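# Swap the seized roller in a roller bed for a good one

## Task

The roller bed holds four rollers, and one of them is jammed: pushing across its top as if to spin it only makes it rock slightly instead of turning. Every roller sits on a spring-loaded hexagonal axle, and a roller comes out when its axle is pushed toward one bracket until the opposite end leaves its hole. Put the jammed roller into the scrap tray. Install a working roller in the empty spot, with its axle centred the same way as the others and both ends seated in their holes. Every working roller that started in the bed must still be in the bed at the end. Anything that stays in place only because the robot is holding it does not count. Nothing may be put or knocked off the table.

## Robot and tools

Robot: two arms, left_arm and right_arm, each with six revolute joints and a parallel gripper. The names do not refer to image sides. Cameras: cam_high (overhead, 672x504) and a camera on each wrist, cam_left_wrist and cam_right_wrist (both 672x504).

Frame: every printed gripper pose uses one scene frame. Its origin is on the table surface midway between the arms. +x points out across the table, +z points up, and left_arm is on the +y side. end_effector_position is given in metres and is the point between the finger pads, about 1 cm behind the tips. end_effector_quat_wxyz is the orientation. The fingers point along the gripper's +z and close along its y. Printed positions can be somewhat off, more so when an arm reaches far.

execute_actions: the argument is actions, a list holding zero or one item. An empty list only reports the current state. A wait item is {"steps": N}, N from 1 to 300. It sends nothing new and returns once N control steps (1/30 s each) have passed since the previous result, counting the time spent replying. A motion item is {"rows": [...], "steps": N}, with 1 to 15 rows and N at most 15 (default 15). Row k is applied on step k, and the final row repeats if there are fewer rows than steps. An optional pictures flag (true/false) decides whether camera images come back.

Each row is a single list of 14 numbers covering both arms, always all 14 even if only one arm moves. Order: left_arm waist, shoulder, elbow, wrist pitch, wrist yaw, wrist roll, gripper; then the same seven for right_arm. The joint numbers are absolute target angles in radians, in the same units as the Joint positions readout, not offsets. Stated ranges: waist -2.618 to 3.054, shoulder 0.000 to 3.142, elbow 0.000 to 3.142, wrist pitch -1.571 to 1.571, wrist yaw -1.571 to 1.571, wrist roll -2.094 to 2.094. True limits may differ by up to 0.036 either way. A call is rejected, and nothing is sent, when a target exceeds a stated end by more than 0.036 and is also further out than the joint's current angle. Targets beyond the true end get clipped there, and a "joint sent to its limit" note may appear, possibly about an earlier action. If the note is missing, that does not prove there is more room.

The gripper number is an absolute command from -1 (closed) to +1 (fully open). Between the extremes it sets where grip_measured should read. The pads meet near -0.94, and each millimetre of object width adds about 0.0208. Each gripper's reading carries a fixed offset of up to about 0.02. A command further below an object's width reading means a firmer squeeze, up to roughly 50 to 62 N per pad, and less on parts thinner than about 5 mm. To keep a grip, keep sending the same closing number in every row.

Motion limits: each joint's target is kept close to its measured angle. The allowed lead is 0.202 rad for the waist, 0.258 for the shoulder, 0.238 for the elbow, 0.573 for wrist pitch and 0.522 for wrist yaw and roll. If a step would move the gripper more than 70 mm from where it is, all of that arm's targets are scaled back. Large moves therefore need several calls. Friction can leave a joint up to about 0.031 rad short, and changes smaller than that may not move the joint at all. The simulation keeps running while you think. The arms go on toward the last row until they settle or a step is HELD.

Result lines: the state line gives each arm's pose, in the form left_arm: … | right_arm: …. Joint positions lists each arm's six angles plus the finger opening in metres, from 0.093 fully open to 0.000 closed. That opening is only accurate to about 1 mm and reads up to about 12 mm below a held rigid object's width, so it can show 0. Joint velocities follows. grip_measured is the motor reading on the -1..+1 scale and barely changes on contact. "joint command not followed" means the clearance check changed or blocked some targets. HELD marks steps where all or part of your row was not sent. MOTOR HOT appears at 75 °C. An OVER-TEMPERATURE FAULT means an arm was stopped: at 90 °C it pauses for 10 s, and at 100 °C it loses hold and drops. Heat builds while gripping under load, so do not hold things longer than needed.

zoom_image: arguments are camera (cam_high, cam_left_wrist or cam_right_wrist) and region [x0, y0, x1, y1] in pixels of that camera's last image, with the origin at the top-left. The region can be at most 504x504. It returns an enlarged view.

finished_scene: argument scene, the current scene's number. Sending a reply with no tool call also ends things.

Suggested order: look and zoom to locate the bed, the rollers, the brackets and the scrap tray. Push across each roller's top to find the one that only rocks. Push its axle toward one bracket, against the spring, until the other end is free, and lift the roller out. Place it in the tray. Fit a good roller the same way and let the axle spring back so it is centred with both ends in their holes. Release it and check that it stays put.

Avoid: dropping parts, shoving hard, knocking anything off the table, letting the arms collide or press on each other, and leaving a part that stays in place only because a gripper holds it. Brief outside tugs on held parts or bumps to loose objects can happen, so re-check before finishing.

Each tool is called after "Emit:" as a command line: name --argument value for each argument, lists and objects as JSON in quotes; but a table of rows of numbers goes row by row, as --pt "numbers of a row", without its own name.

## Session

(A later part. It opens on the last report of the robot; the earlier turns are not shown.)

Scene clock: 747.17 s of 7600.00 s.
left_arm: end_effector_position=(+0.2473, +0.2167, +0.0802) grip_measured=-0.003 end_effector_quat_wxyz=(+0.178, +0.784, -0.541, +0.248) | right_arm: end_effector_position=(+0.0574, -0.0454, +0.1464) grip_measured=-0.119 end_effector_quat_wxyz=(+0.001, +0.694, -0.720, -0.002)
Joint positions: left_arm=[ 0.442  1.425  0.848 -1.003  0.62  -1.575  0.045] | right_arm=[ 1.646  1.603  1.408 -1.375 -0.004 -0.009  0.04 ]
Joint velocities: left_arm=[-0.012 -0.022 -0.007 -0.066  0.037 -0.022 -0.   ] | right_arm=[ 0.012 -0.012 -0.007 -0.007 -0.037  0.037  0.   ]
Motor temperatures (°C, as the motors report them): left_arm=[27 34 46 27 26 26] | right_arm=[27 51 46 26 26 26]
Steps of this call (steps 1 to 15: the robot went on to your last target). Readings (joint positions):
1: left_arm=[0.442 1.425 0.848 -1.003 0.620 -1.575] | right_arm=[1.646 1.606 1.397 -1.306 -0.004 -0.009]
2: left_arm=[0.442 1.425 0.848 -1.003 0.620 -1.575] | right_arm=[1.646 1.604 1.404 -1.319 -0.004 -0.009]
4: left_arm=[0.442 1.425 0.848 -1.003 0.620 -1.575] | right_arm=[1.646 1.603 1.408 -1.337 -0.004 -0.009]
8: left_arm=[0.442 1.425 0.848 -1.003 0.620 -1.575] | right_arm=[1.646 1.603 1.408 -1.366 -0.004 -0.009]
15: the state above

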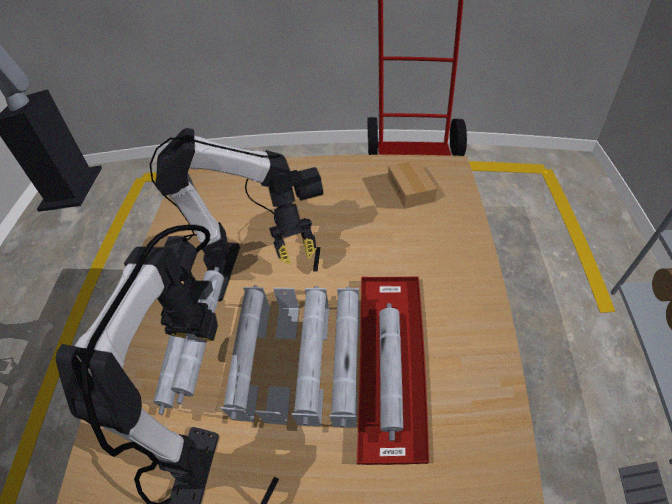

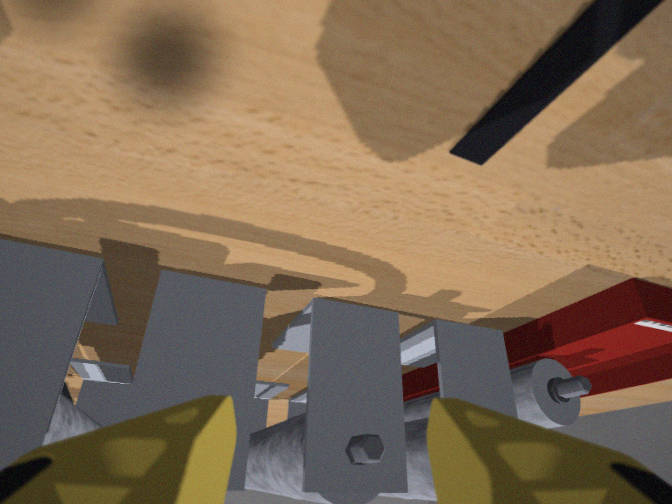

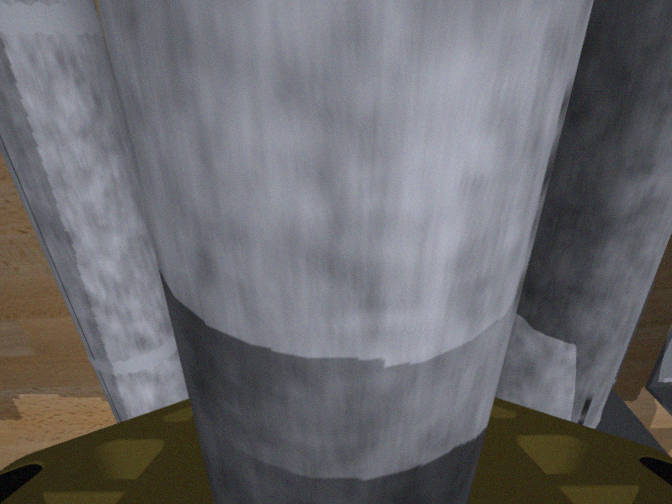

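Emit:
execute_actions --actions '[{"rows":[[0.45,1.43,0.86,-0.99,0.67,-1.58,0,1.62,1.565,1.462,-1.383,0,-0.03,-0.25],[0.45,1.44,0.85,-0.98,0.72,-1.58,0,1.60,1.565,1.466,-1.386,0,-0.055,-0.25],[0.45,1.45,0.84,-0.96,0.78,-1.58,0,1.575,1.565,1.47,-1.39,0,-0.08,-0.25],[0.45,1.455,0.83,-0.95,0.84,-1.58,0,1.55,1.565,1.474,-1.394,0,-0.105,-0.25],[0.45,1.46,0.82,-0.93,0.90,-1.58,0,1.525,1.565,1.478,-1.398,0,-0.13,-0.25],[0.45,1.465,0.81,-0.92,0.96,-1.58,0,1.50,1.565,1.482,-1.402,0,-0.16,-0.25],[0.45,1.47,0.80,-0.90,1.02,-1.58,0,1.475,1.565,1.486,-1.406,0,-0.185,-0.25],[0.45,1.475,0.79,-0.89,1.08,-1.58,0,1.45,1.565,1.49,-1.41,0,-0.21,-0.25],[0.45,1.48,0.78,-0.87,1.14,-1.58,0,1.425,1.565,1.494,-1.414,0,-0.24,-0.25],[0.45,1.485,0.77,-0.86,1.20,-1.58,0,1.40,1.565,1.498,-1.418,0,-0.265,-0.25],[0.45,1.49,0.76,-0.84,1.26,-1.58,0,1.375,1.565,1.50,-1.42,0,-0.29,-0.25],[0.45,1.495,0.75,-0.83,1.32,-1.58,0,1.35,1.565,1.50,-1.42,0,-0.32,-0.25],[0.45,1.50,0.74,-0.81,1.38,-1.58,0,1.325,1.565,1.50,-1.42,0,-0.345,-0.25],[0.45,1.505,0.73,-0.80,1.44,-1.58,0,1.30,1.565,1.50,-1.42,0,-0.37,-0.25],[0.45,1.51,0.72,-0.78,1.50,-1.58,0,1.275,1.565,1.50,-1.42,0,-0.40,-0.25]],"steps":15}]' --pictures false

Emit:
execute_actions --actions '[{"rows":[[0.45,1.515,0.715,-0.77,1.53,-1.58,0,1.25,1.565,1.50,-1.42,0,-0.425,-0.25],[0.45,1.52,0.71,-0.76,1.55,-1.58,0,1.225,1.565,1.50,-1.42,0,-0.45,-0.25],[0.45,1.525,0.70,-0.75,1.56,-1.58,0,1.20,1.565,1.50,-1.42,0,-0.48,-0.25],[0.45,1.53,0.69,-0.74,1.56,-1.58,0,1.175,1.565,1.50,-1.42,0,-0.505,-0.25],[0.45,1.535,0.68,-0.73,1.56,-1.58,0,1.15,1.565,1.50,-1.42,0,-0.53,-0.25],[0.45,1.54,0.67,-0.715,1.56,-1.58,0,1.125,1.565,1.50,-1.42,0,-0.56,-0.25],[0.44,1.545,0.66,-0.70,1.56,-1.58,0,1.10,1.565,1.50,-1.42,0,-0.585,-0.25],[0.42,1.55,0.655,-0.69,1.56,-1.58,0,1.075,1.565,1.50,-1.42,0,-0.61,-0.25],[0.40,1.55,0.655,-0.69,1.56,-1.58,0,1.05,1.565,1.50,-1.42,0,-0.64,-0.25],[0.38,1.55,0.655,-0.69,1.56,-1.58,0,1.03,1.565,1.50,-1.42,0,-0.66,-0.25],[0.36,1.55,0.655,-0.69,1.56,-1.58,0,1.012,1.565,1.50,-1.42,0,-0.68,-0.25],[0.34,1.55,0.655,-0.69,1.56,-1.58,0,1.0,1.565,1.50,-1.42,0,-0.695,-0.25],[0.32,1.55,0.655,-0.69,1.56,-1.58,0,0.992,1.565,1.50,-1.42,0,-0.705,-0.25],[0.30,1.55,0.655,-0.69,1.56,-1.58,0,0.988,1.565,1.50,-1.42,0,-0.705,-0.25],[0.28,1.55,0.655,-0.69,1.56,-1.58,0,0.988,1.565,1.50,-1.42,0,-0.705,-0.25]],"steps":15}]' --pictures false

Emit:
execute_actions --actions '[{"steps":20}]'

Scene clock: 829.43 s of 7600.00 s.
left_arm: end_effector_position=(+0.2692, +0.1591, +0.1286) grip_measured=-0.003 end_effector_quat_wxyz=(+0.340, +0.671, -0.458, +0.473) | right_arm: end_effector_position=(+0.1459, -0.0609, +0.1557) grip_measured=-0.119 end_effector_quat_wxyz=(-0.005, +0.676, -0.736, -0.007)
Joint positions: left_arm=[ 0.442  1.49   0.755 -0.853  1.244 -1.575  0.045] | right_arm=[ 1.324  1.603  1.445 -1.398 -0.007 -0.283  0.04 ]
Joint velocities: left_arm=[-0.007  0.129 -0.276  0.418  1.634 -0.051 -0.   ] | right_arm=[-0.681 -0.017 -0.012  0.037 -0.066 -0.769  0.   ]
Motor temperatures (°C, as the motors report them): left_arm=[27 34 47 27 26 26] | right_arm=[27 58 58 25 26 26]
Steps of this call (steps 1 to 15: the robot went on to your last target; steps 16 to 90: nothing new was sent; then 78.77 s passed at rest; steps 91 to 105: all 15 steps of this action). Readings (joint positions):
91: left_arm=[0.442 1.425 0.848 -1.003 0.624 -1.575] | right_arm=[1.644 1.603 1.408 -1.376 -0.005 -0.011]
92: left_arm=[0.442 1.425 0.848 -1.001 0.638 -1.575] | right_arm=[1.638 1.603 1.408 -1.376 -0.007 -0.018]
94: left_arm=[0.442 1.430 0.848 -0.992 0.691 -1.575] | right_arm=[1.609 1.603 1.408 -1.377 -0.012 -0.043]
98: left_arm=[0.442 1.452 0.829 -0.945 0.862 -1.575] | right_arm=[1.503 1.603 1.419 -1.388 -0.012 -0.116]
105: the state above

Scene clock: 829.93 s of 7600.00 s.
left_arm: end_effector_position=(+0.2577, +0.1190, +0.1489) grip_measured=-0.003 end_effector_quat_wxyz=(+0.434, +0.568, -0.442, +0.542) | right_arm: end_effector_position=(+0.2268, -0.1111, +0.1557) grip_measured=-0.119 end_effector_quat_wxyz=(-0.003, +0.687, -0.726, +0.003)
Joint positions: left_arm=[ 0.322  1.541  0.672 -0.712  1.534 -1.575  0.045] | right_arm=[ 0.994  1.603  1.445 -1.407  0.007 -0.643  0.04 ]
Joint velocities: left_arm=[-0.579  0.002 -0.017  0.168  0.095 -0.007 -0.001] | right_arm=[-0.183 -0.017  0.007 -0.007 -0.037 -0.359  0.001]
Motor temperatures (°C, as the motors report them): left_arm=[27 34 47 27 26 26] | right_arm=[27 58 58 25 26 26]
Steps of this call (steps 1 to 15: all 15 steps of this action). Readings (joint positions):
1: left_arm=[0.442 1.495 0.745 -0.840 1.298 -1.575] | right_arm=[1.299 1.603 1.445 -1.399 -0.007 -0.309]
2: left_arm=[0.442 1.500 0.738 -0.828 1.345 -1.575] | right_arm=[1.274 1.603 1.445 -1.401 -0.007 -0.335]
4: left_arm=[0.442 1.510 0.724 -0.802 1.419 -1.575] | right_arm=[1.224 1.603 1.445 -1.403 -0.006 -0.387]
8: left_arm=[0.441 1.528 0.689 -0.752 1.496 -1.575] | right_arm=[1.124 1.603 1.445 -1.406 -0.005 -0.493]
15: the state above

Scene clock: 830.60 s of 7600.00 s.
left_arm: end_effector_position=(+0.2544, +0.1106, +0.1508) grip_measured=-0.003 end_effector_quat_wxyz=(+0.443, +0.555, -0.452, +0.540) | right_arm: end_effector_position=(+0.2275, -0.1128, +0.1557) grip_measured=-0.119 end_effector_quat_wxyz=(-0.001, +0.705, -0.709, +0.004)
Joint positions: left_arm=[ 0.287  1.541  0.672 -0.702  1.546 -1.575  0.045] | right_arm=[ 0.989  1.603  1.445 -1.411  0.009 -0.698  0.04 ]
Joint velocities: left_arm=[-0.002 -0.007 -0.012 -0.051  0.022  0.022 -0.001] | right_arm=[-0.012 -0.012  0.002 -0.051 -0.007 -0.007  0.001]
Motor temperatures (°C, as the motors report them): left_arm=[27 34 46 27 26 26] | right_arm=[27 58 58 25 26 26]
Steps of this call (steps 1 to 20: the robot went on to your last target). Readings (joint positions):
1: left_arm=[0.304 1.541 0.672 -0.710 1.537 -1.575] | right_arm=[0.990 1.603 1.445 -1.408 0.009 -0.653]
2: left_arm=[0.293 1.541 0.672 -0.709 1.539 -1.575] | right_arm=[0.989 1.603 1.445 -1.408 0.009 -0.662]
4: left_arm=[0.287 1.541 0.672 -0.707 1.542 -1.575] | right_arm=[0.989 1.603 1.445 -1.410 0.009 -0.676]
8: left_arm=[0.287 1.541 0.672 -0.703 1.544 -1.575] | right_arm=[0.989 1.603 1.445 -1.411 0.009 -0.689]
20: the state above

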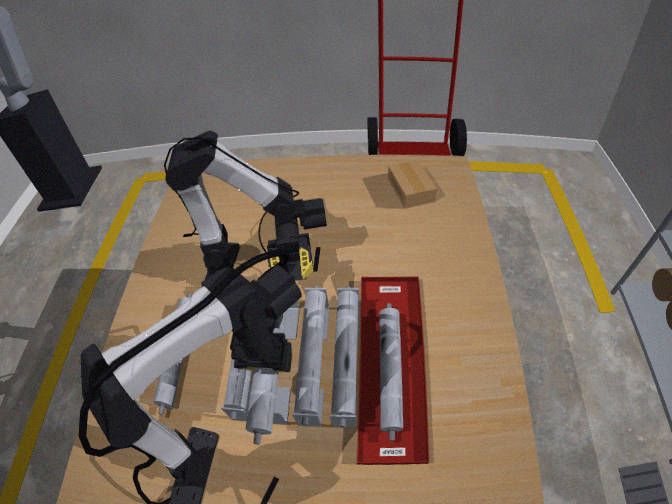

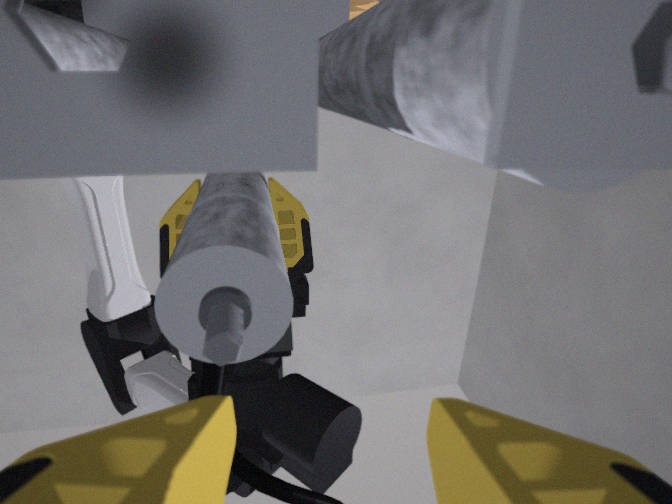

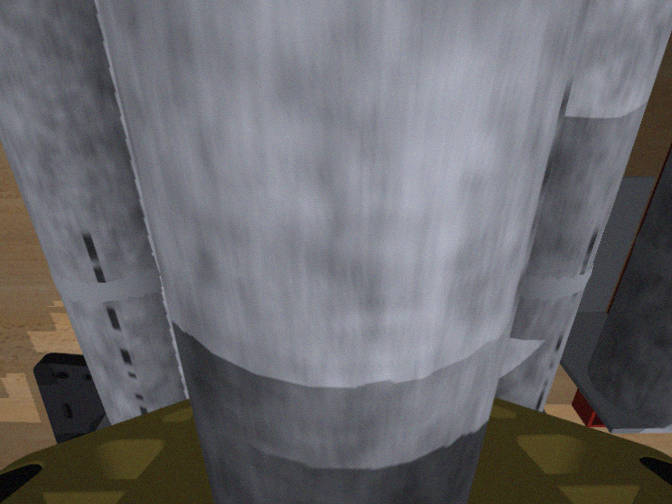

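Emit:
zoom_image --camera "cam_left_wrist" --region '[150, 240, 310, 380]'

Region (150, 240, 310, 380) of cam_left_wrist's 672x504 image, scaled by 3.150, with more detail than that image has; it fills the top 441 rows of this view, and the rest is white.

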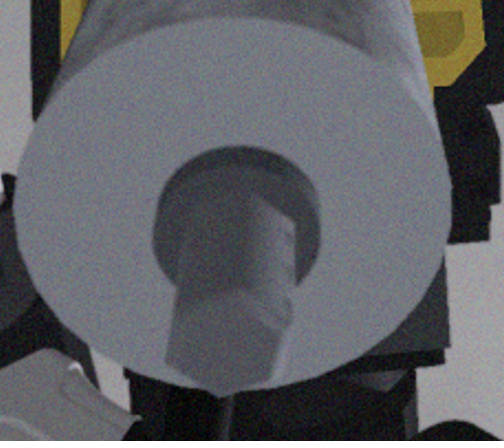

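Emit:
execute_actions --actions '[{"rows":[[0.28,1.55,0.70,-0.72,1.56,0.535,0.3,0.988,1.565,1.50,-1.42,0,-0.705,-0.25]],"steps":15}]' --pictures false

Emit:
execute_actions --actions '[{"rows":[[0.27,1.55,0.70,-0.72,1.56,0.535,0.3,0.988,1.565,1.50,-1.42,0,-0.705,-0.25],[0.26,1.55,0.70,-0.72,1.56,0.535,0.3,0.988,1.565,1.50,-1.42,0,-0.705,-0.25],[0.25,1.55,0.70,-0.72,1.56,0.535,0.3,0.988,1.565,1.50,-1.42,0,-0.705,-0.25],[0.24,1.55,0.70,-0.72,1.56,0.535,0.3,0.988,1.565,1.50,-1.42,0,-0.705,-0.25],[0.23,1.55,0.70,-0.72,1.56,0.535,0.3,0.988,1.565,1.50,-1.42,0,-0.705,-0.25],[0.22,1.55,0.70,-0.72,1.56,0.535,0.3,0.988,1.565,1.50,-1.42,0,-0.705,-0.25],[0.21,1.55,0.70,-0.72,1.56,0.535,0.3,0.988,1.565,1.50,-1.42,0,-0.705,-0.25],[0.20,1.55,0.70,-0.72,1.56,0.535,0.3,0.988,1.565,1.50,-1.42,0,-0.705,-0.25],[0.19,1.55,0.70,-0.72,1.56,0.535,0.3,0.988,1.565,1.50,-1.42,0,-0.705,-0.25],[0.18,1.55,0.70,-0.72,1.56,0.535,0.3,0.988,1.565,1.50,-1.42,0,-0.705,-0.25],[0.17,1.55,0.70,-0.72,1.56,0.535,0.3,0.988,1.565,1.50,-1.42,0,-0.705,-0.25],[0.16,1.55,0.70,-0.72,1.56,0.535,0.3,0.988,1.565,1.50,-1.42,0,-0.705,-0.25],[0.15,1.55,0.70,-0.72,1.56,0.535,0.3,0.988,1.565,1.50,-1.42,0,-0.705,-0.25],[0.14,1.55,0.70,-0.72,1.56,0.535,0.3,0.988,1.565,1.50,-1.42,0,-0.705,-0.25]],"steps":15}]' --pictures false

Emit:
execute_actions --actions '[{"steps":20}]'

Scene clock: 871.17 s of 7600.00 s.
left_arm: end_effector_position=(+0.2536, +0.1104, +0.1511) grip_measured=+0.297 end_effector_quat_wxyz=(+0.024, -0.118, +0.705, -0.698) | right_arm: end_effector_position=(+0.2275, -0.1128, +0.1557) grip_measured=-0.119 end_effector_quat_wxyz=(-0.001, +0.705, -0.709, +0.004)
Joint positions: left_arm=[ 0.287  1.541  0.672 -0.712  1.547 -0.121  0.059] | right_arm=[ 0.989  1.603  1.445 -1.411  0.009 -0.698  0.04 ]
Joint velocities: left_arm=[-0.012  0.007 -0.002  0.037 -0.007  2.835  0.002] | right_arm=[-0.007 -0.027 -0.007 -0.037  0.051 -0.007  0.   ]
Motor temperatures (°C, as the motors report them): left_arm=[27 34 43 27 27 26] | right_arm=[27 58 60 25 26 26]
Steps of this call (steps 1 to 15: the robot went on to your last target; steps 16 to 90: nothing new was sent; then 37.07 s passed at rest; steps 91 to 105: all 15 steps of this action). Readings (joint positions):
91: left_arm=[0.287 1.541 0.672 -0.705 1.547 -1.498] | right_arm=[0.989 1.603 1.445 -1.411 0.009 -0.698]
92: left_arm=[0.287 1.541 0.672 -0.707 1.547 -1.399] | right_arm=[0.989 1.603 1.445 -1.411 0.009 -0.698]
94: left_arm=[0.287 1.541 0.672 -0.708 1.547 -1.202] | right_arm=[0.989 1.603 1.445 -1.411 0.009 -0.698]
98: left_arm=[0.287 1.541 0.672 -0.710 1.547 -0.809] | right_arm=[0.989 1.603 1.445 -1.411 0.009 -0.698]
105: the state above

Scene clock: 871.67 s of 7600.00 s.
left_arm: end_effector_position=(+0.2370, +0.0807, +0.1529) grip_measured=+0.297 end_effector_quat_wxyz=(+0.197, +0.148, +0.697, -0.673) | right_arm: end_effector_position=(+0.2275, -0.1128, +0.1557) grip_measured=-0.119 end_effector_quat_wxyz=(-0.001, +0.705, -0.709, +0.004)
Joint positions: left_arm=[ 0.161  1.541  0.675 -0.713  1.555  0.502  0.059] | right_arm=[ 0.989  1.603  1.445 -1.411  0.009 -0.698  0.04 ]
Joint velocities: left_arm=[-0.208  0.002  0.066 -0.051 -0.022  0.168 -0.001] | right_arm=[ 0.002  0.002  0.007  0.037  0.022 -0.022 -0.   ]
Motor temperatures (°C, as the motors report them): left_arm=[27 34 43 27 27 26] | right_arm=[27 58 60 25 26 26]
Steps of this call (steps 1 to 15: all 15 steps of this action). Readings (joint positions):
1: left_arm=[0.286 1.541 0.672 -0.712 1.547 -0.023] | right_arm=[0.989 1.603 1.445 -1.411 0.009 -0.698]
2: left_arm=[0.282 1.541 0.672 -0.712 1.547 0.075] | right_arm=[0.989 1.603 1.445 -1.411 0.009 -0.698]
4: left_arm=[0.267 1.541 0.672 -0.712 1.547 0.237] | right_arm=[0.989 1.603 1.445 -1.411 0.009 -0.698]
8: left_arm=[0.226 1.541 0.672 -0.712 1.547 0.408] | right_arm=[0.989 1.603 1.445 -1.411 0.009 -0.698]
15: the state above

Scene clock: 872.33 s of 7600.00 s.
left_arm: end_effector_position=(+0.2357, +0.0782, +0.1535) grip_measured=+0.297 end_effector_quat_wxyz=(+0.200, +0.159, +0.695, -0.672) | right_arm: end_effector_position=(+0.2275, -0.1128, +0.1557) grip_measured=-0.119 end_effector_quat_wxyz=(-0.001, +0.705, -0.709, +0.004)
Joint positions: left_arm=[ 0.15   1.541  0.678 -0.716  1.555  0.523  0.059] | right_arm=[ 0.989  1.603  1.445 -1.411  0.009 -0.698  0.04 ]
Joint velocities: left_arm=[ 0.017 -0.002 -0.002  0.051  0.007 -0.022 -0.   ] | right_arm=[-0.017  0.002 -0.002 -0.051 -0.051  0.022 -0.001]
Motor temperatures (°C, as the motors report them): left_arm=[27 34 43 27 27 26] | right_arm=[27 58 60 25 26 26]
Steps of this call (steps 1 to 20: the robot went on to your last target). Readings (joint positions):
1: left_arm=[0.155 1.541 0.677 -0.713 1.555 0.507] | right_arm=[0.989 1.603 1.445 -1.411 0.009 -0.698]
2: left_arm=[0.152 1.541 0.678 -0.713 1.555 0.511] | right_arm=[0.989 1.603 1.445 -1.411 0.009 -0.698]
4: left_arm=[0.150 1.541 0.678 -0.713 1.555 0.516] | right_arm=[0.989 1.603 1.445 -1.411 0.009 -0.698]
8: left_arm=[0.150 1.541 0.678 -0.715 1.555 0.520] | right_arm=[0.989 1.603 1.445 -1.411 0.009 -0.698]
20: the state above

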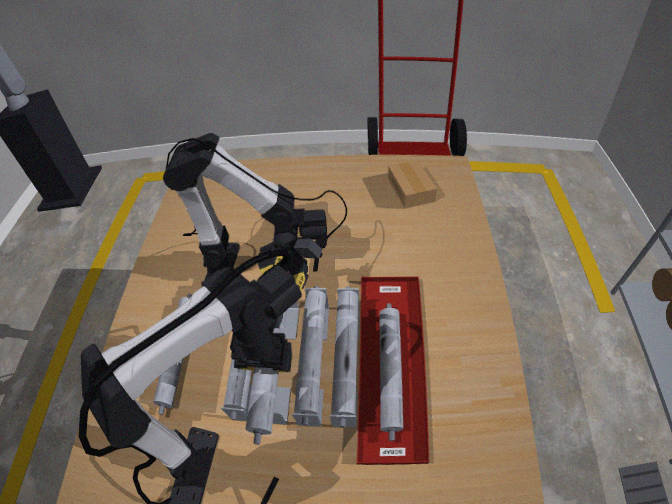

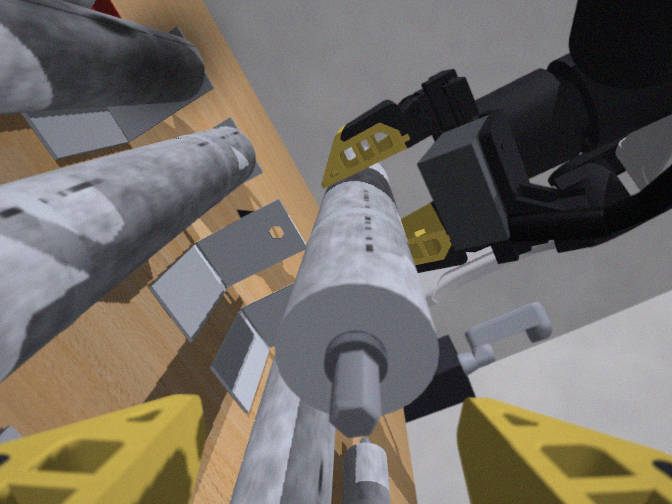

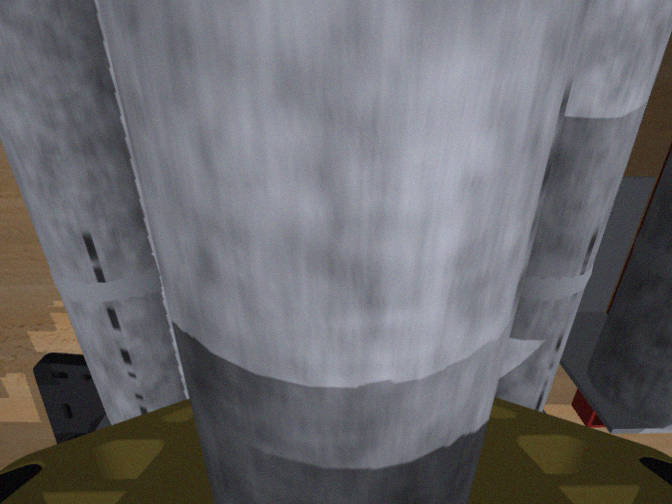

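Emit:
execute_actions --actions '[]'

Emit:
zoom_image --camera "cam_left_wrist" --region '[270, 340, 430, 480]'

Scene clock: 908.63 s of 7600.00 s.
left_arm: end_effector_position=(+0.2357, +0.0782, +0.1535) grip_measured=+0.297 end_effector_quat_wxyz=(+0.200, +0.159, +0.695, -0.672) | right_arm: end_effector_position=(+0.2275, -0.1128, +0.1557) grip_measured=-0.119 end_effector_quat_wxyz=(-0.001, +0.705, -0.709, +0.004)
Joint positions: left_arm=[ 0.15   1.541  0.678 -0.716  1.555  0.523  0.059] | right_arm=[ 0.989  1.603  1.445 -1.411  0.009 -0.698  0.04 ]
Joint velocities: left_arm=[ 0.002  0.007 -0.002  0.037 -0.037  0.022  0.   ] | right_arm=[-0.002  0.012 -0.017  0.037  0.051  0.037  0.001]
Motor temperatures (°C, as the motors report them): left_arm=[27 34 44 27 27 26] | right_arm=[27 58 62 25 26 26]
Steps of this call (steps 1 to 15: the robot went on to your last target; steps 16 to 90: nothing new was sent; then 33.30 s passed at rest). Readings (joint positions):
1: left_arm=[0.150 1.541 0.678 -0.716 1.555 0.523] | right_arm=[0.989 1.603 1.445 -1.411 0.009 -0.698]
2: left_arm=[0.150 1.541 0.678 -0.716 1.555 0.523] | right_arm=[0.989 1.603 1.445 -1.411 0.009 -0.698]
4: left_arm=[0.150 1.541 0.678 -0.716 1.555 0.523] | right_arm=[0.989 1.603 1.445 -1.411 0.009 -0.698]
8: left_arm=[0.150 1.541 0.678 -0.716 1.555 0.523] | right_arm=[0.989 1.603 1.445 -1.411 0.009 -0.698]
90: the state above
All arms were judged still, so your last target was given up. Only a new action makes them travel on or press farther. Fingers that are still opening or closing keep moving.

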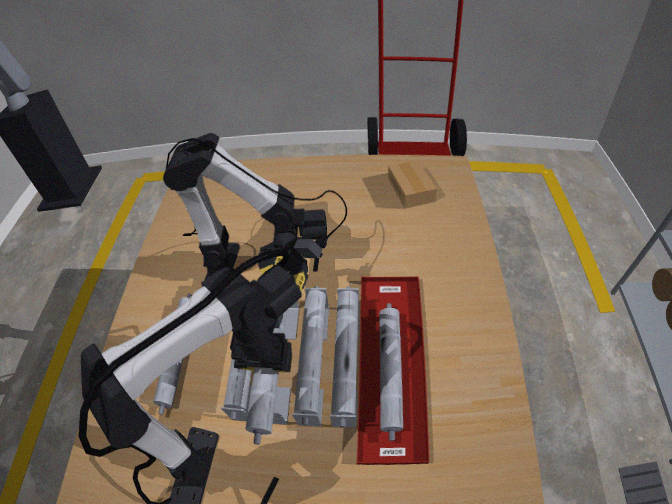

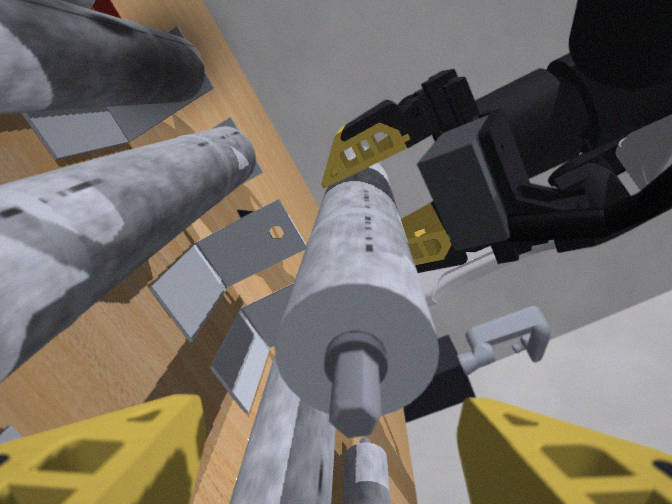

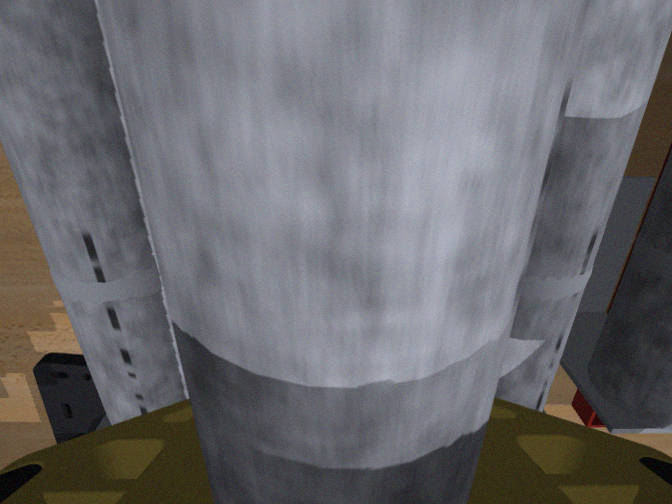

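Region (270, 340, 430, 480) of cam_left_wrist's 672x504 image, scaled by 3.150, with more detail than that image has; it fills the top 441 rows of this view, and the rest is white.

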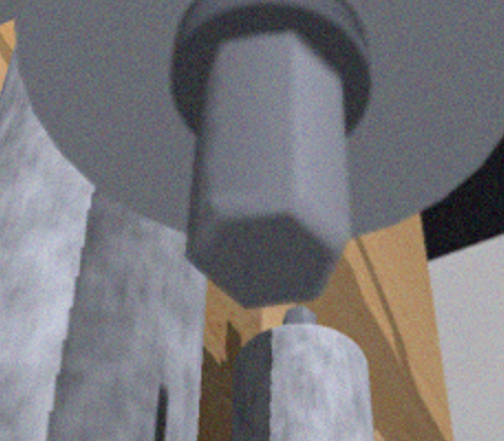

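Emit:
execute_actions --actions '[{"rows":[[0.08,1.55,0.70,-0.72,1.56,0.85,0.0,0.988,1.565,1.50,-1.42,0,-0.705,-0.25]],"steps":15}]' --pictures false

Emit:
execute_actions --actions '[{"steps":15}]'

Scene clock: 939.53 s of 7600.00 s.
left_arm: end_effector_position=(+0.2254, +0.0642, +0.1535) grip_measured=+0.002 end_effector_quat_wxyz=(+0.280, +0.284, +0.654, -0.643) | right_arm: end_effector_position=(+0.2275, -0.1128, +0.1557) grip_measured=-0.119 end_effector_quat_wxyz=(-0.001, +0.705, -0.709, +0.004)
Joint positions: left_arm=[ 0.087  1.541  0.678 -0.717  1.555  0.829  0.045] | right_arm=[ 0.989  1.603  1.445 -1.411  0.009 -0.698  0.04 ]
Joint velocities: left_arm=[ 0.002  0.017 -0.007 -0.066 -0.007  0.095  0.001] | right_arm=[-0.002 -0.007 -0.002 -0.007 -0.066  0.051  0.001]
Motor temperatures (°C, as the motors report them): left_arm=[27 33 44 27 27 26] | right_arm=[27 58 63 25 26 26]
Steps of this call (steps 1 to 90: nothing new was sent; then 27.40 s passed at rest; steps 91 to 105: all 15 steps of this action). Readings (joint positions):
91: left_arm=[0.142 1.541 0.678 -0.717 1.555 0.571] | right_arm=[0.989 1.603 1.445 -1.411 0.009 -0.698]
92: left_arm=[0.123 1.541 0.678 -0.717 1.555 0.625] | right_arm=[0.989 1.603 1.445 -1.411 0.009 -0.698]
94: left_arm=[0.093 1.541 0.678 -0.717 1.555 0.703] | right_arm=[0.989 1.603 1.445 -1.411 0.009 -0.698]
98: left_arm=[0.087 1.541 0.678 -0.717 1.555 0.784] | right_arm=[0.989 1.603 1.445 -1.411 0.009 -0.698]
105: the state above

Scene clock: 940.03 s of 7600.00 s.
left_arm: end_effector_position=(+0.2254, +0.0642, +0.1535) grip_measured=+0.002 end_effector_quat_wxyz=(+0.283, +0.287, +0.652, -0.642) | right_arm: end_effector_position=(+0.2275, -0.1128, +0.1557) grip_measured=-0.119 end_effector_quat_wxyz=(-0.001, +0.705, -0.709, +0.004)
Joint positions: left_arm=[ 0.087  1.541  0.678 -0.717  1.555  0.84   0.045] | right_arm=[ 0.989  1.603  1.445 -1.411  0.009 -0.698  0.04 ]
Joint velocities: left_arm=[-0.017 -0.012 -0.007  0.022  0.022 -0.007 -0.001] | right_arm=[-0.007 -0.002 -0.007  0.007  0.066 -0.007  0.002]
Motor temperatures (°C, as the motors report them): left_arm=[27 33 44 27 27 26] | right_arm=[27 58 63 25 26 26]
Steps of this call (steps 1 to 15: the robot went on to your last target). Readings (joint positions):
1: left_arm=[0.087 1.541 0.678 -0.717 1.555 0.831] | right_arm=[0.989 1.603 1.445 -1.411 0.009 -0.698]
2: left_arm=[0.087 1.541 0.678 -0.717 1.555 0.833] | right_arm=[0.989 1.603 1.445 -1.411 0.009 -0.698]
4: left_arm=[0.087 1.541 0.678 -0.717 1.555 0.835] | right_arm=[0.989 1.603 1.445 -1.411 0.009 -0.698]
8: left_arm=[0.087 1.541 0.678 -0.717 1.555 0.838] | right_arm=[0.989 1.603 1.445 -1.411 0.009 -0.698]
15: the state above

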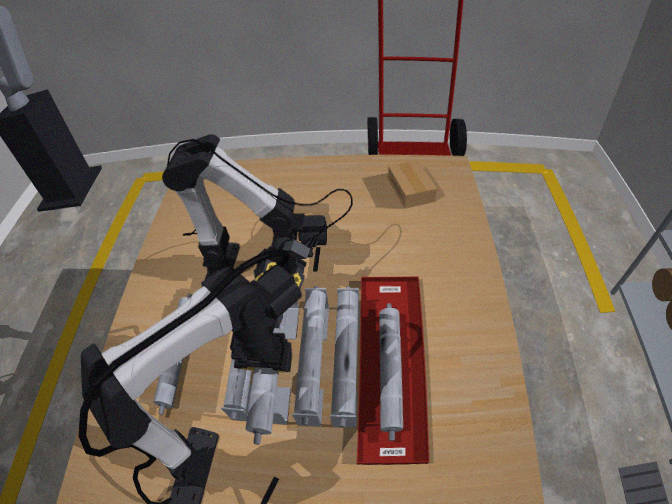

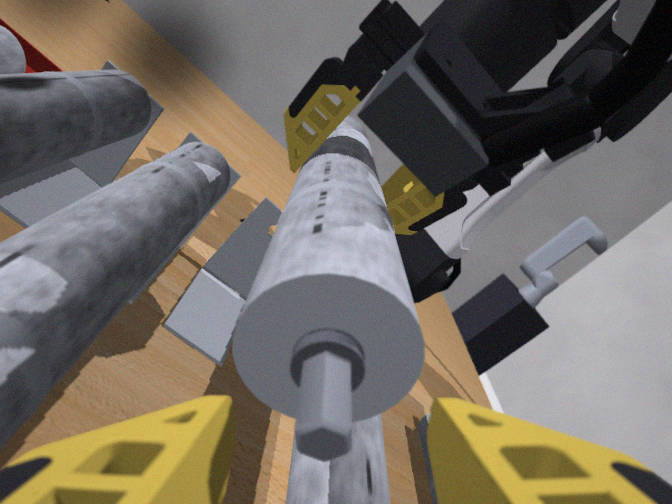

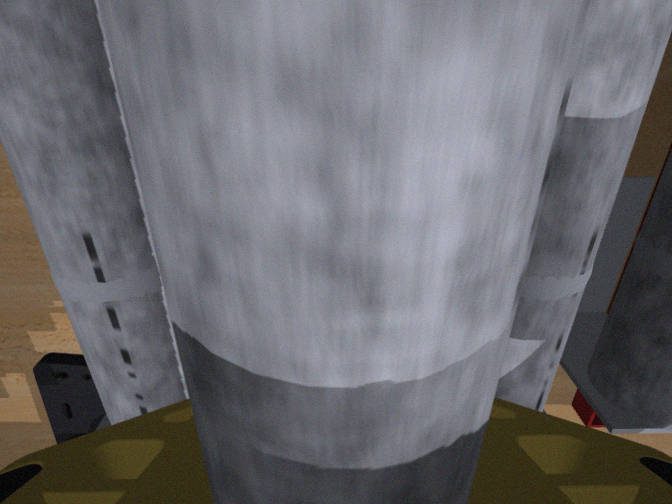

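Emit:
execute_actions --actions '[{"rows":[[0.05,1.585,0.728,-0.715,1.56,0.85,-0.4,0.988,1.565,1.50,-1.42,0,-0.705,-0.25]],"steps":15}]'

Scene clock: 949.67 s of 7600.00 s.
left_arm: end_effector_position=(+0.2276, +0.0579, +0.1521) grip_measured=-0.398 end_effector_quat_wxyz=(+0.271, +0.293, +0.649, -0.647) | right_arm: end_effector_position=(+0.2275, -0.1128, +0.1557) grip_measured=-0.119 end_effector_quat_wxyz=(-0.001, +0.705, -0.709, +0.004)
Joint positions: left_arm=[ 0.058  1.575  0.704 -0.719  1.555  0.84   0.026] | right_arm=[ 0.989  1.603  1.445 -1.411  0.009 -0.698  0.04 ]
Joint velocities: left_arm=[-0.002  0.002 -0.012 -0.037 -0.007  0.037 -0.   ] | right_arm=[ 0.007 -0.017  0.007 -0.007 -0.022  0.022  0.   ]
Motor temperatures (°C, as the motors report them): left_arm=[27 33 45 27 27 26] | right_arm=[27 58 63 25 26 26]
Steps of this call (steps 1 to 15: the robot went on to your last target; steps 16 to 90: nothing new was sent; then 6.13 s passed at rest; steps 91 to 105: all 15 steps of this action). Readings (joint positions):
91: left_arm=[0.083 1.545 0.682 -0.719 1.555 0.840] | right_arm=[0.989 1.603 1.445 -1.411 0.009 -0.698]
92: left_arm=[0.074 1.555 0.690 -0.719 1.555 0.840] | right_arm=[0.989 1.603 1.445 -1.411 0.009 -0.698]
94: left_arm=[0.061 1.571 0.702 -0.719 1.555 0.840] | right_arm=[0.989 1.603 1.445 -1.411 0.009 -0.698]
98: left_arm=[0.058 1.575 0.704 -0.719 1.555 0.840] | right_arm=[0.989 1.603 1.445 -1.411 0.009 -0.698]
105: the state above

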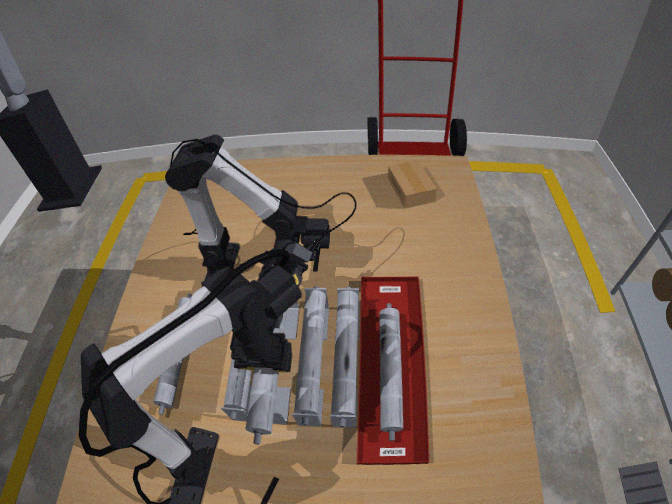

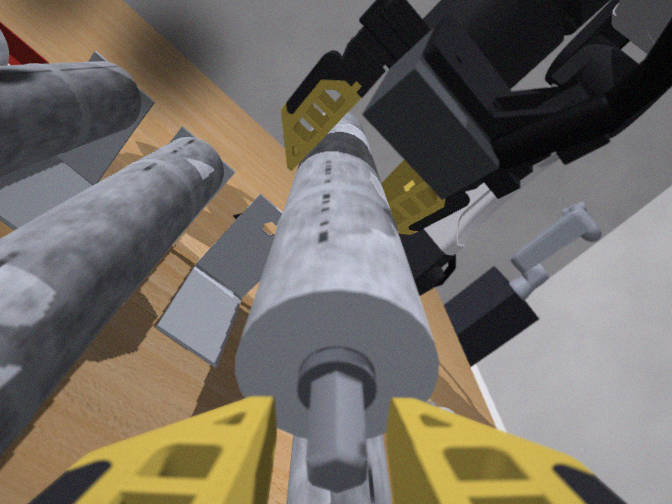

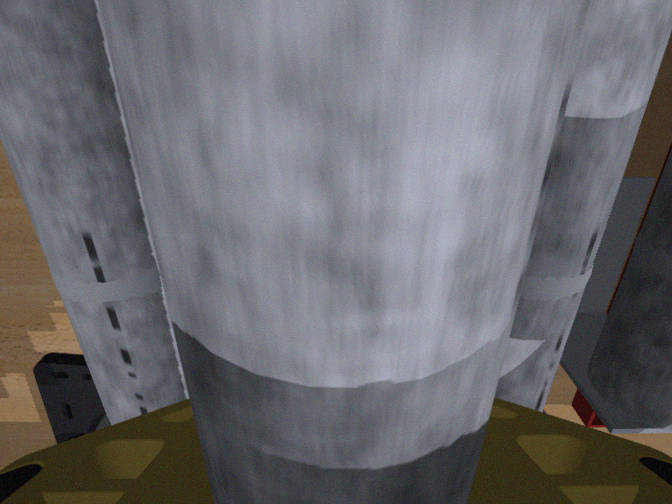

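Emit:
execute_actions --actions '[{"rows":[[0.05,1.585,0.728,-0.715,1.56,0.85,-0.9,0.988,1.565,1.50,-1.42,0,-0.705,-0.25]],"steps":15}]' --pictures false

Emit:
execute_actions --actions '[{"rows":[[0.05,1.585,0.728,-0.715,1.56,0.75,-0.9,0.988,1.565,1.50,-1.42,0,-0.705,-0.25],[0.05,1.585,0.728,-0.715,1.56,0.7,-0.9,0.988,1.565,1.50,-1.42,0,-0.705,-0.25],[0.05,1.585,0.728,-0.715,1.56,0.65,-0.9,0.988,1.565,1.50,-1.42,0,-0.705,-0.25],[0.05,1.585,0.728,-0.715,1.56,0.6,-0.9,0.988,1.565,1.50,-1.42,0,-0.705,-0.25],[0.05,1.585,0.728,-0.715,1.56,0.55,-0.9,0.988,1.565,1.50,-1.42,0,-0.705,-0.25],[0.05,1.585,0.728,-0.715,1.56,0.5,-0.9,0.988,1.565,1.50,-1.42,0,-0.705,-0.25]],"steps":15}]'

Scene clock: 962.40 s of 7600.00 s.
left_arm: end_effector_position=(+0.2275, +0.0579, +0.1524) grip_measured=-0.867 end_effector_quat_wxyz=(+0.271, +0.293, +0.649, -0.648) | right_arm: end_effector_position=(+0.2275, -0.1128, +0.1557) grip_measured=-0.119 end_effector_quat_wxyz=(-0.001, +0.705, -0.709, +0.004)
Joint positions: left_arm=[ 0.058  1.575  0.704 -0.719  1.557  0.841  0.004] | right_arm=[ 0.989  1.603  1.445 -1.411  0.009 -0.697  0.04 ]
Joint velocities: left_arm=[-0.002 -0.002 -0.012 -0.007  0.022  0.007 -0.   ] | right_arm=[-0.007 -0.007 -0.032  0.095 -0.051 -0.022 -0.   ]
Motor temperatures (°C, as the motors report them): left_arm=[27 34 45 27 28 26] | right_arm=[27 58 63 25 26 26]
Steps of this call (steps 1 to 15: the robot went on to your last target; steps 16 to 90: nothing new was sent; then 9.23 s passed at rest; steps 91 to 105: all 15 steps of this action). Readings (joint positions):
91: left_arm=[0.058 1.575 0.704 -0.719 1.555 0.840] | right_arm=[0.989 1.603 1.445 -1.411 0.009 -0.698]
92: left_arm=[0.058 1.575 0.704 -0.719 1.556 0.841] | right_arm=[0.989 1.603 1.445 -1.411 0.009 -0.697]
94: left_arm=[0.058 1.575 0.704 -0.719 1.557 0.841] | right_arm=[0.989 1.603 1.445 -1.411 0.009 -0.697]
98: left_arm=[0.058 1.575 0.704 -0.719 1.557 0.841] | right_arm=[0.989 1.603 1.445 -1.411 0.009 -0.697]
105: the state above

Scene clock: 962.90 s of 7600.00 s.
left_arm: end_effector_position=(+0.2273, +0.0576, +0.1533) grip_measured=-0.867 end_effector_quat_wxyz=(+0.168, +0.190, +0.684, -0.684) | right_arm: end_effector_position=(+0.2277, -0.1130, +0.1557) grip_measured=-0.119 end_effector_quat_wxyz=(-0.001, +0.705, -0.709, +0.005)
Joint positions: left_arm=[ 0.057  1.575  0.704 -0.719  1.562  0.531  0.004] | right_arm=[ 0.989  1.603  1.445 -1.411  0.01  -0.696  0.04 ]
Joint velocities: left_arm=[ 0.007 -0.002 -0.002  0.037  0.066 -0.183  0.001] | right_arm=[-0.002 -0.002 -0.022  0.037 -0.037  0.007  0.   ]
Motor temperatures (°C, as the motors report them): left_arm=[27 34 45 27 28 26] | right_arm=[27 58 63 25 26 26]
Steps of this call (steps 1 to 15: all 15 steps of this action). Readings (joint positions):
1: left_arm=[0.058 1.575 0.704 -0.719 1.557 0.829] | right_arm=[0.989 1.603 1.445 -1.411 0.009 -0.697]
2: left_arm=[0.058 1.575 0.704 -0.719 1.557 0.807] | right_arm=[0.989 1.603 1.445 -1.411 0.009 -0.697]
4: left_arm=[0.058 1.575 0.704 -0.719 1.557 0.748] | right_arm=[0.989 1.603 1.445 -1.411 0.009 -0.697]
8: left_arm=[0.057 1.575 0.704 -0.719 1.560 0.615] | right_arm=[0.989 1.603 1.445 -1.411 0.010 -0.696]
15: the state above

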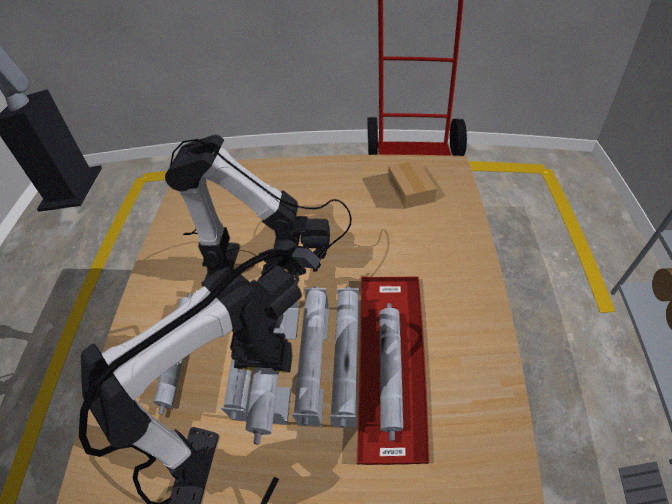

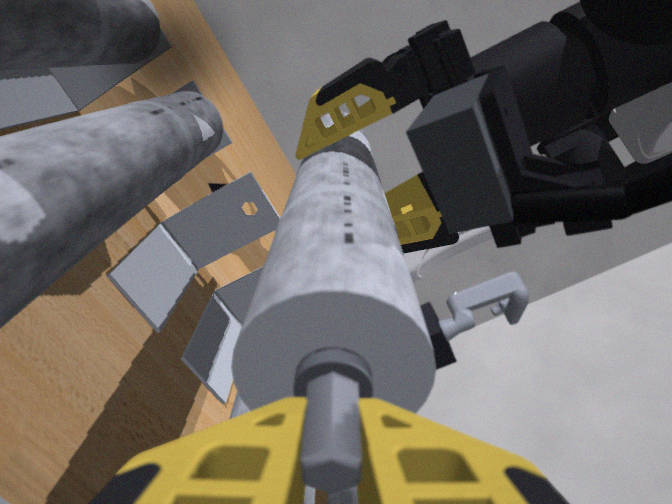

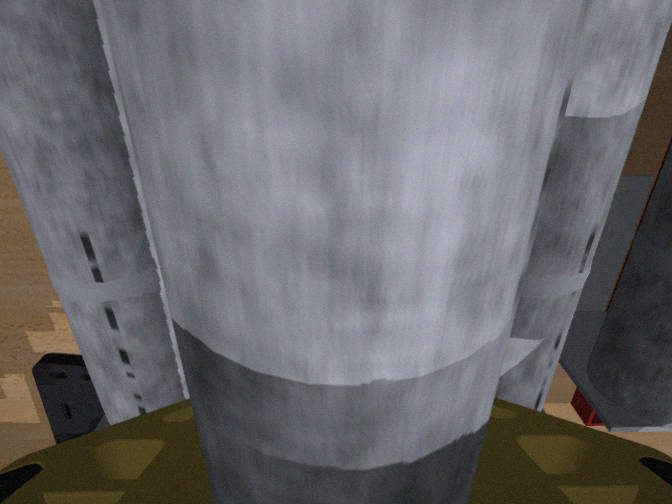

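Free. Continue to q6≈0.02.

Emit:
execute_actions --actions '[{"rows":[[0.05,1.585,0.728,-0.715,1.56,0.4,-0.9,0.988,1.565,1.50,-1.42,0,-0.705,-0.25],[0.05,1.585,0.728,-0.715,1.56,0.33,-0.9,0.988,1.565,1.50,-1.42,0,-0.705,-0.25],[0.05,1.585,0.728,-0.715,1.56,0.26,-0.9,0.988,1.565,1.50,-1.42,0,-0.705,-0.25],[0.05,1.585,0.728,-0.715,1.56,0.19,-0.9,0.988,1.565,1.50,-1.42,0,-0.705,-0.25],[0.05,1.585,0.728,-0.715,1.56,0.12,-0.9,0.988,1.565,1.50,-1.42,0,-0.705,-0.25],[0.05,1.585,0.728,-0.715,1.56,0.06,-0.9,0.988,1.565,1.50,-1.42,0,-0.705,-0.25],[0.05,1.585,0.728,-0.715,1.56,0.008,-0.9,0.988,1.565,1.50,-1.42,0,-0.705,-0.25]],"steps":15}]' --pictures false

Emit:
execute_actions --actions '[{"steps":20}]'

Scene clock: 975.87 s of 7600.00 s.
left_arm: end_effector_position=(+0.2273, +0.0576, +0.1551) grip_measured=-0.867 end_effector_quat_wxyz=(+0.002, +0.022, +0.706, -0.708) | right_arm: end_effector_position=(+0.2279, -0.1131, +0.1557) grip_measured=-0.119 end_effector_quat_wxyz=(-0.002, +0.704, -0.710, +0.006)
Joint positions: left_arm=[ 0.057  1.575  0.704 -0.719  1.573  0.053  0.004] | right_arm=[ 0.989  1.603  1.445 -1.411  0.012 -0.695  0.04 ]
Joint velocities: left_arm=[ 0.002 -0.002  0.002 -0.007  0.022 -0.242 -0.   ] | right_arm=[-0.007  0.017 -0.022  0.037 -0.022 -0.066 -0.001]
Motor temperatures (°C, as the motors report them): left_arm=[27 34 45 27 27 26] | right_arm=[27 58 64 25 26 26]
Steps of this call (steps 1 to 30: the robot went on to your last target; steps 31 to 90: nothing new was sent; then 9.47 s passed at rest; steps 91 to 105: all 15 steps of this action). Readings (joint positions):
91: left_arm=[0.057 1.575 0.704 -0.719 1.563 0.494] | right_arm=[0.989 1.603 1.445 -1.411 0.010 -0.696]
92: left_arm=[0.057 1.575 0.704 -0.719 1.563 0.467] | right_arm=[0.989 1.603 1.445 -1.411 0.011 -0.696]
94: left_arm=[0.057 1.575 0.704 -0.719 1.564 0.387] | right_arm=[0.989 1.603 1.445 -1.411 0.011 -0.696]
98: left_arm=[0.057 1.575 0.704 -0.719 1.568 0.191] | right_arm=[0.989 1.603 1.445 -1.411 0.012 -0.695]
105: the state above

Scene clock: 976.53 s of 7600.00 s.
left_arm: end_effector_position=(+0.2273, +0.0576, +0.1552) grip_measured=-0.867 end_effector_quat_wxyz=(-0.011, +0.009, +0.706, -0.708) | right_arm: end_effector_position=(+0.2279, -0.1131, +0.1557) grip_measured=-0.119 end_effector_quat_wxyz=(-0.002, +0.704, -0.710, +0.006)
Joint positions: left_arm=[ 0.057  1.575  0.704 -0.719  1.573  0.018  0.004] | right_arm=[ 0.989  1.603  1.445 -1.411  0.012 -0.695  0.04 ]
Joint velocities: left_arm=[-0.022 -0.017  0.007  0.007 -0.022 -0.007  0.001] | right_arm=[ 0.002  0.007 -0.017 -0.037 -0.051 -0.037 -0.   ]
Motor temperatures (°C, as the motors report them): left_arm=[27 34 45 27 27 26] | right_arm=[27 58 64 25 26 26]
Steps of this call (steps 1 to 20: the robot went on to your last target). Readings (joint positions):
1: left_arm=[0.057 1.575 0.704 -0.719 1.573 0.046] | right_arm=[0.989 1.603 1.445 -1.411 0.012 -0.695]
2: left_arm=[0.057 1.575 0.704 -0.719 1.573 0.040] | right_arm=[0.989 1.603 1.445 -1.411 0.012 -0.695]
4: left_arm=[0.057 1.575 0.704 -0.719 1.573 0.032] | right_arm=[0.989 1.603 1.445 -1.411 0.012 -0.695]
8: left_arm=[0.057 1.575 0.704 -0.719 1.573 0.023] | right_arm=[0.989 1.603 1.445 -1.411 0.012 -0.695]
20: the state above

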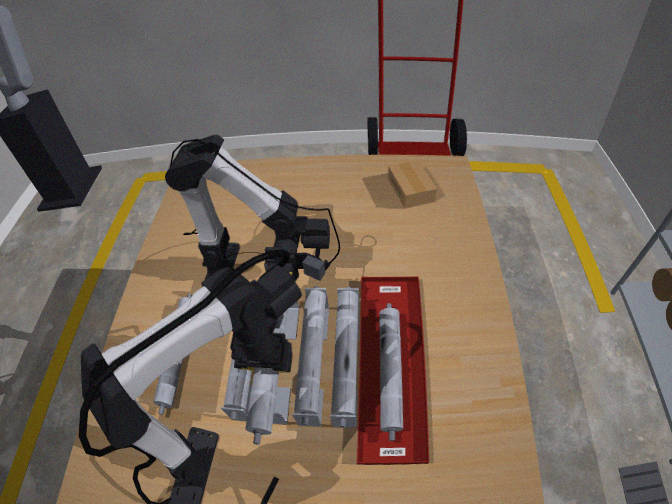

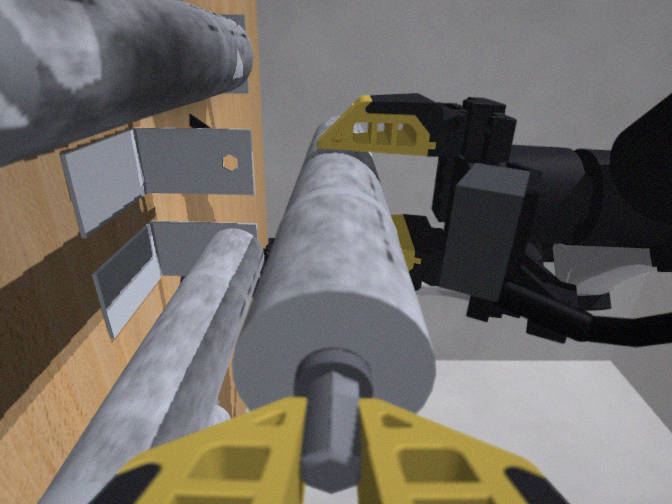

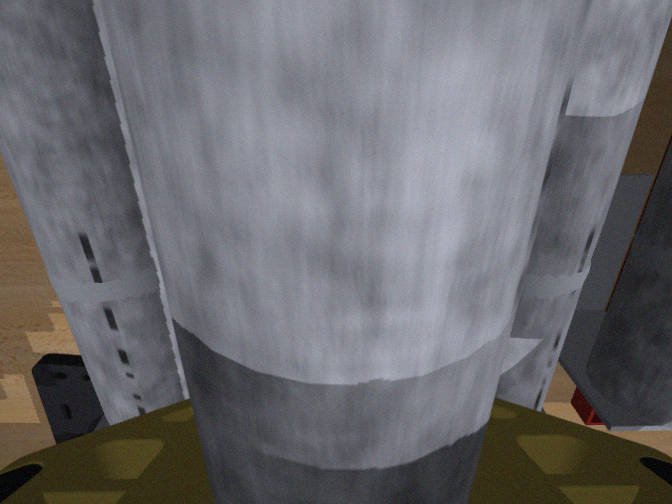

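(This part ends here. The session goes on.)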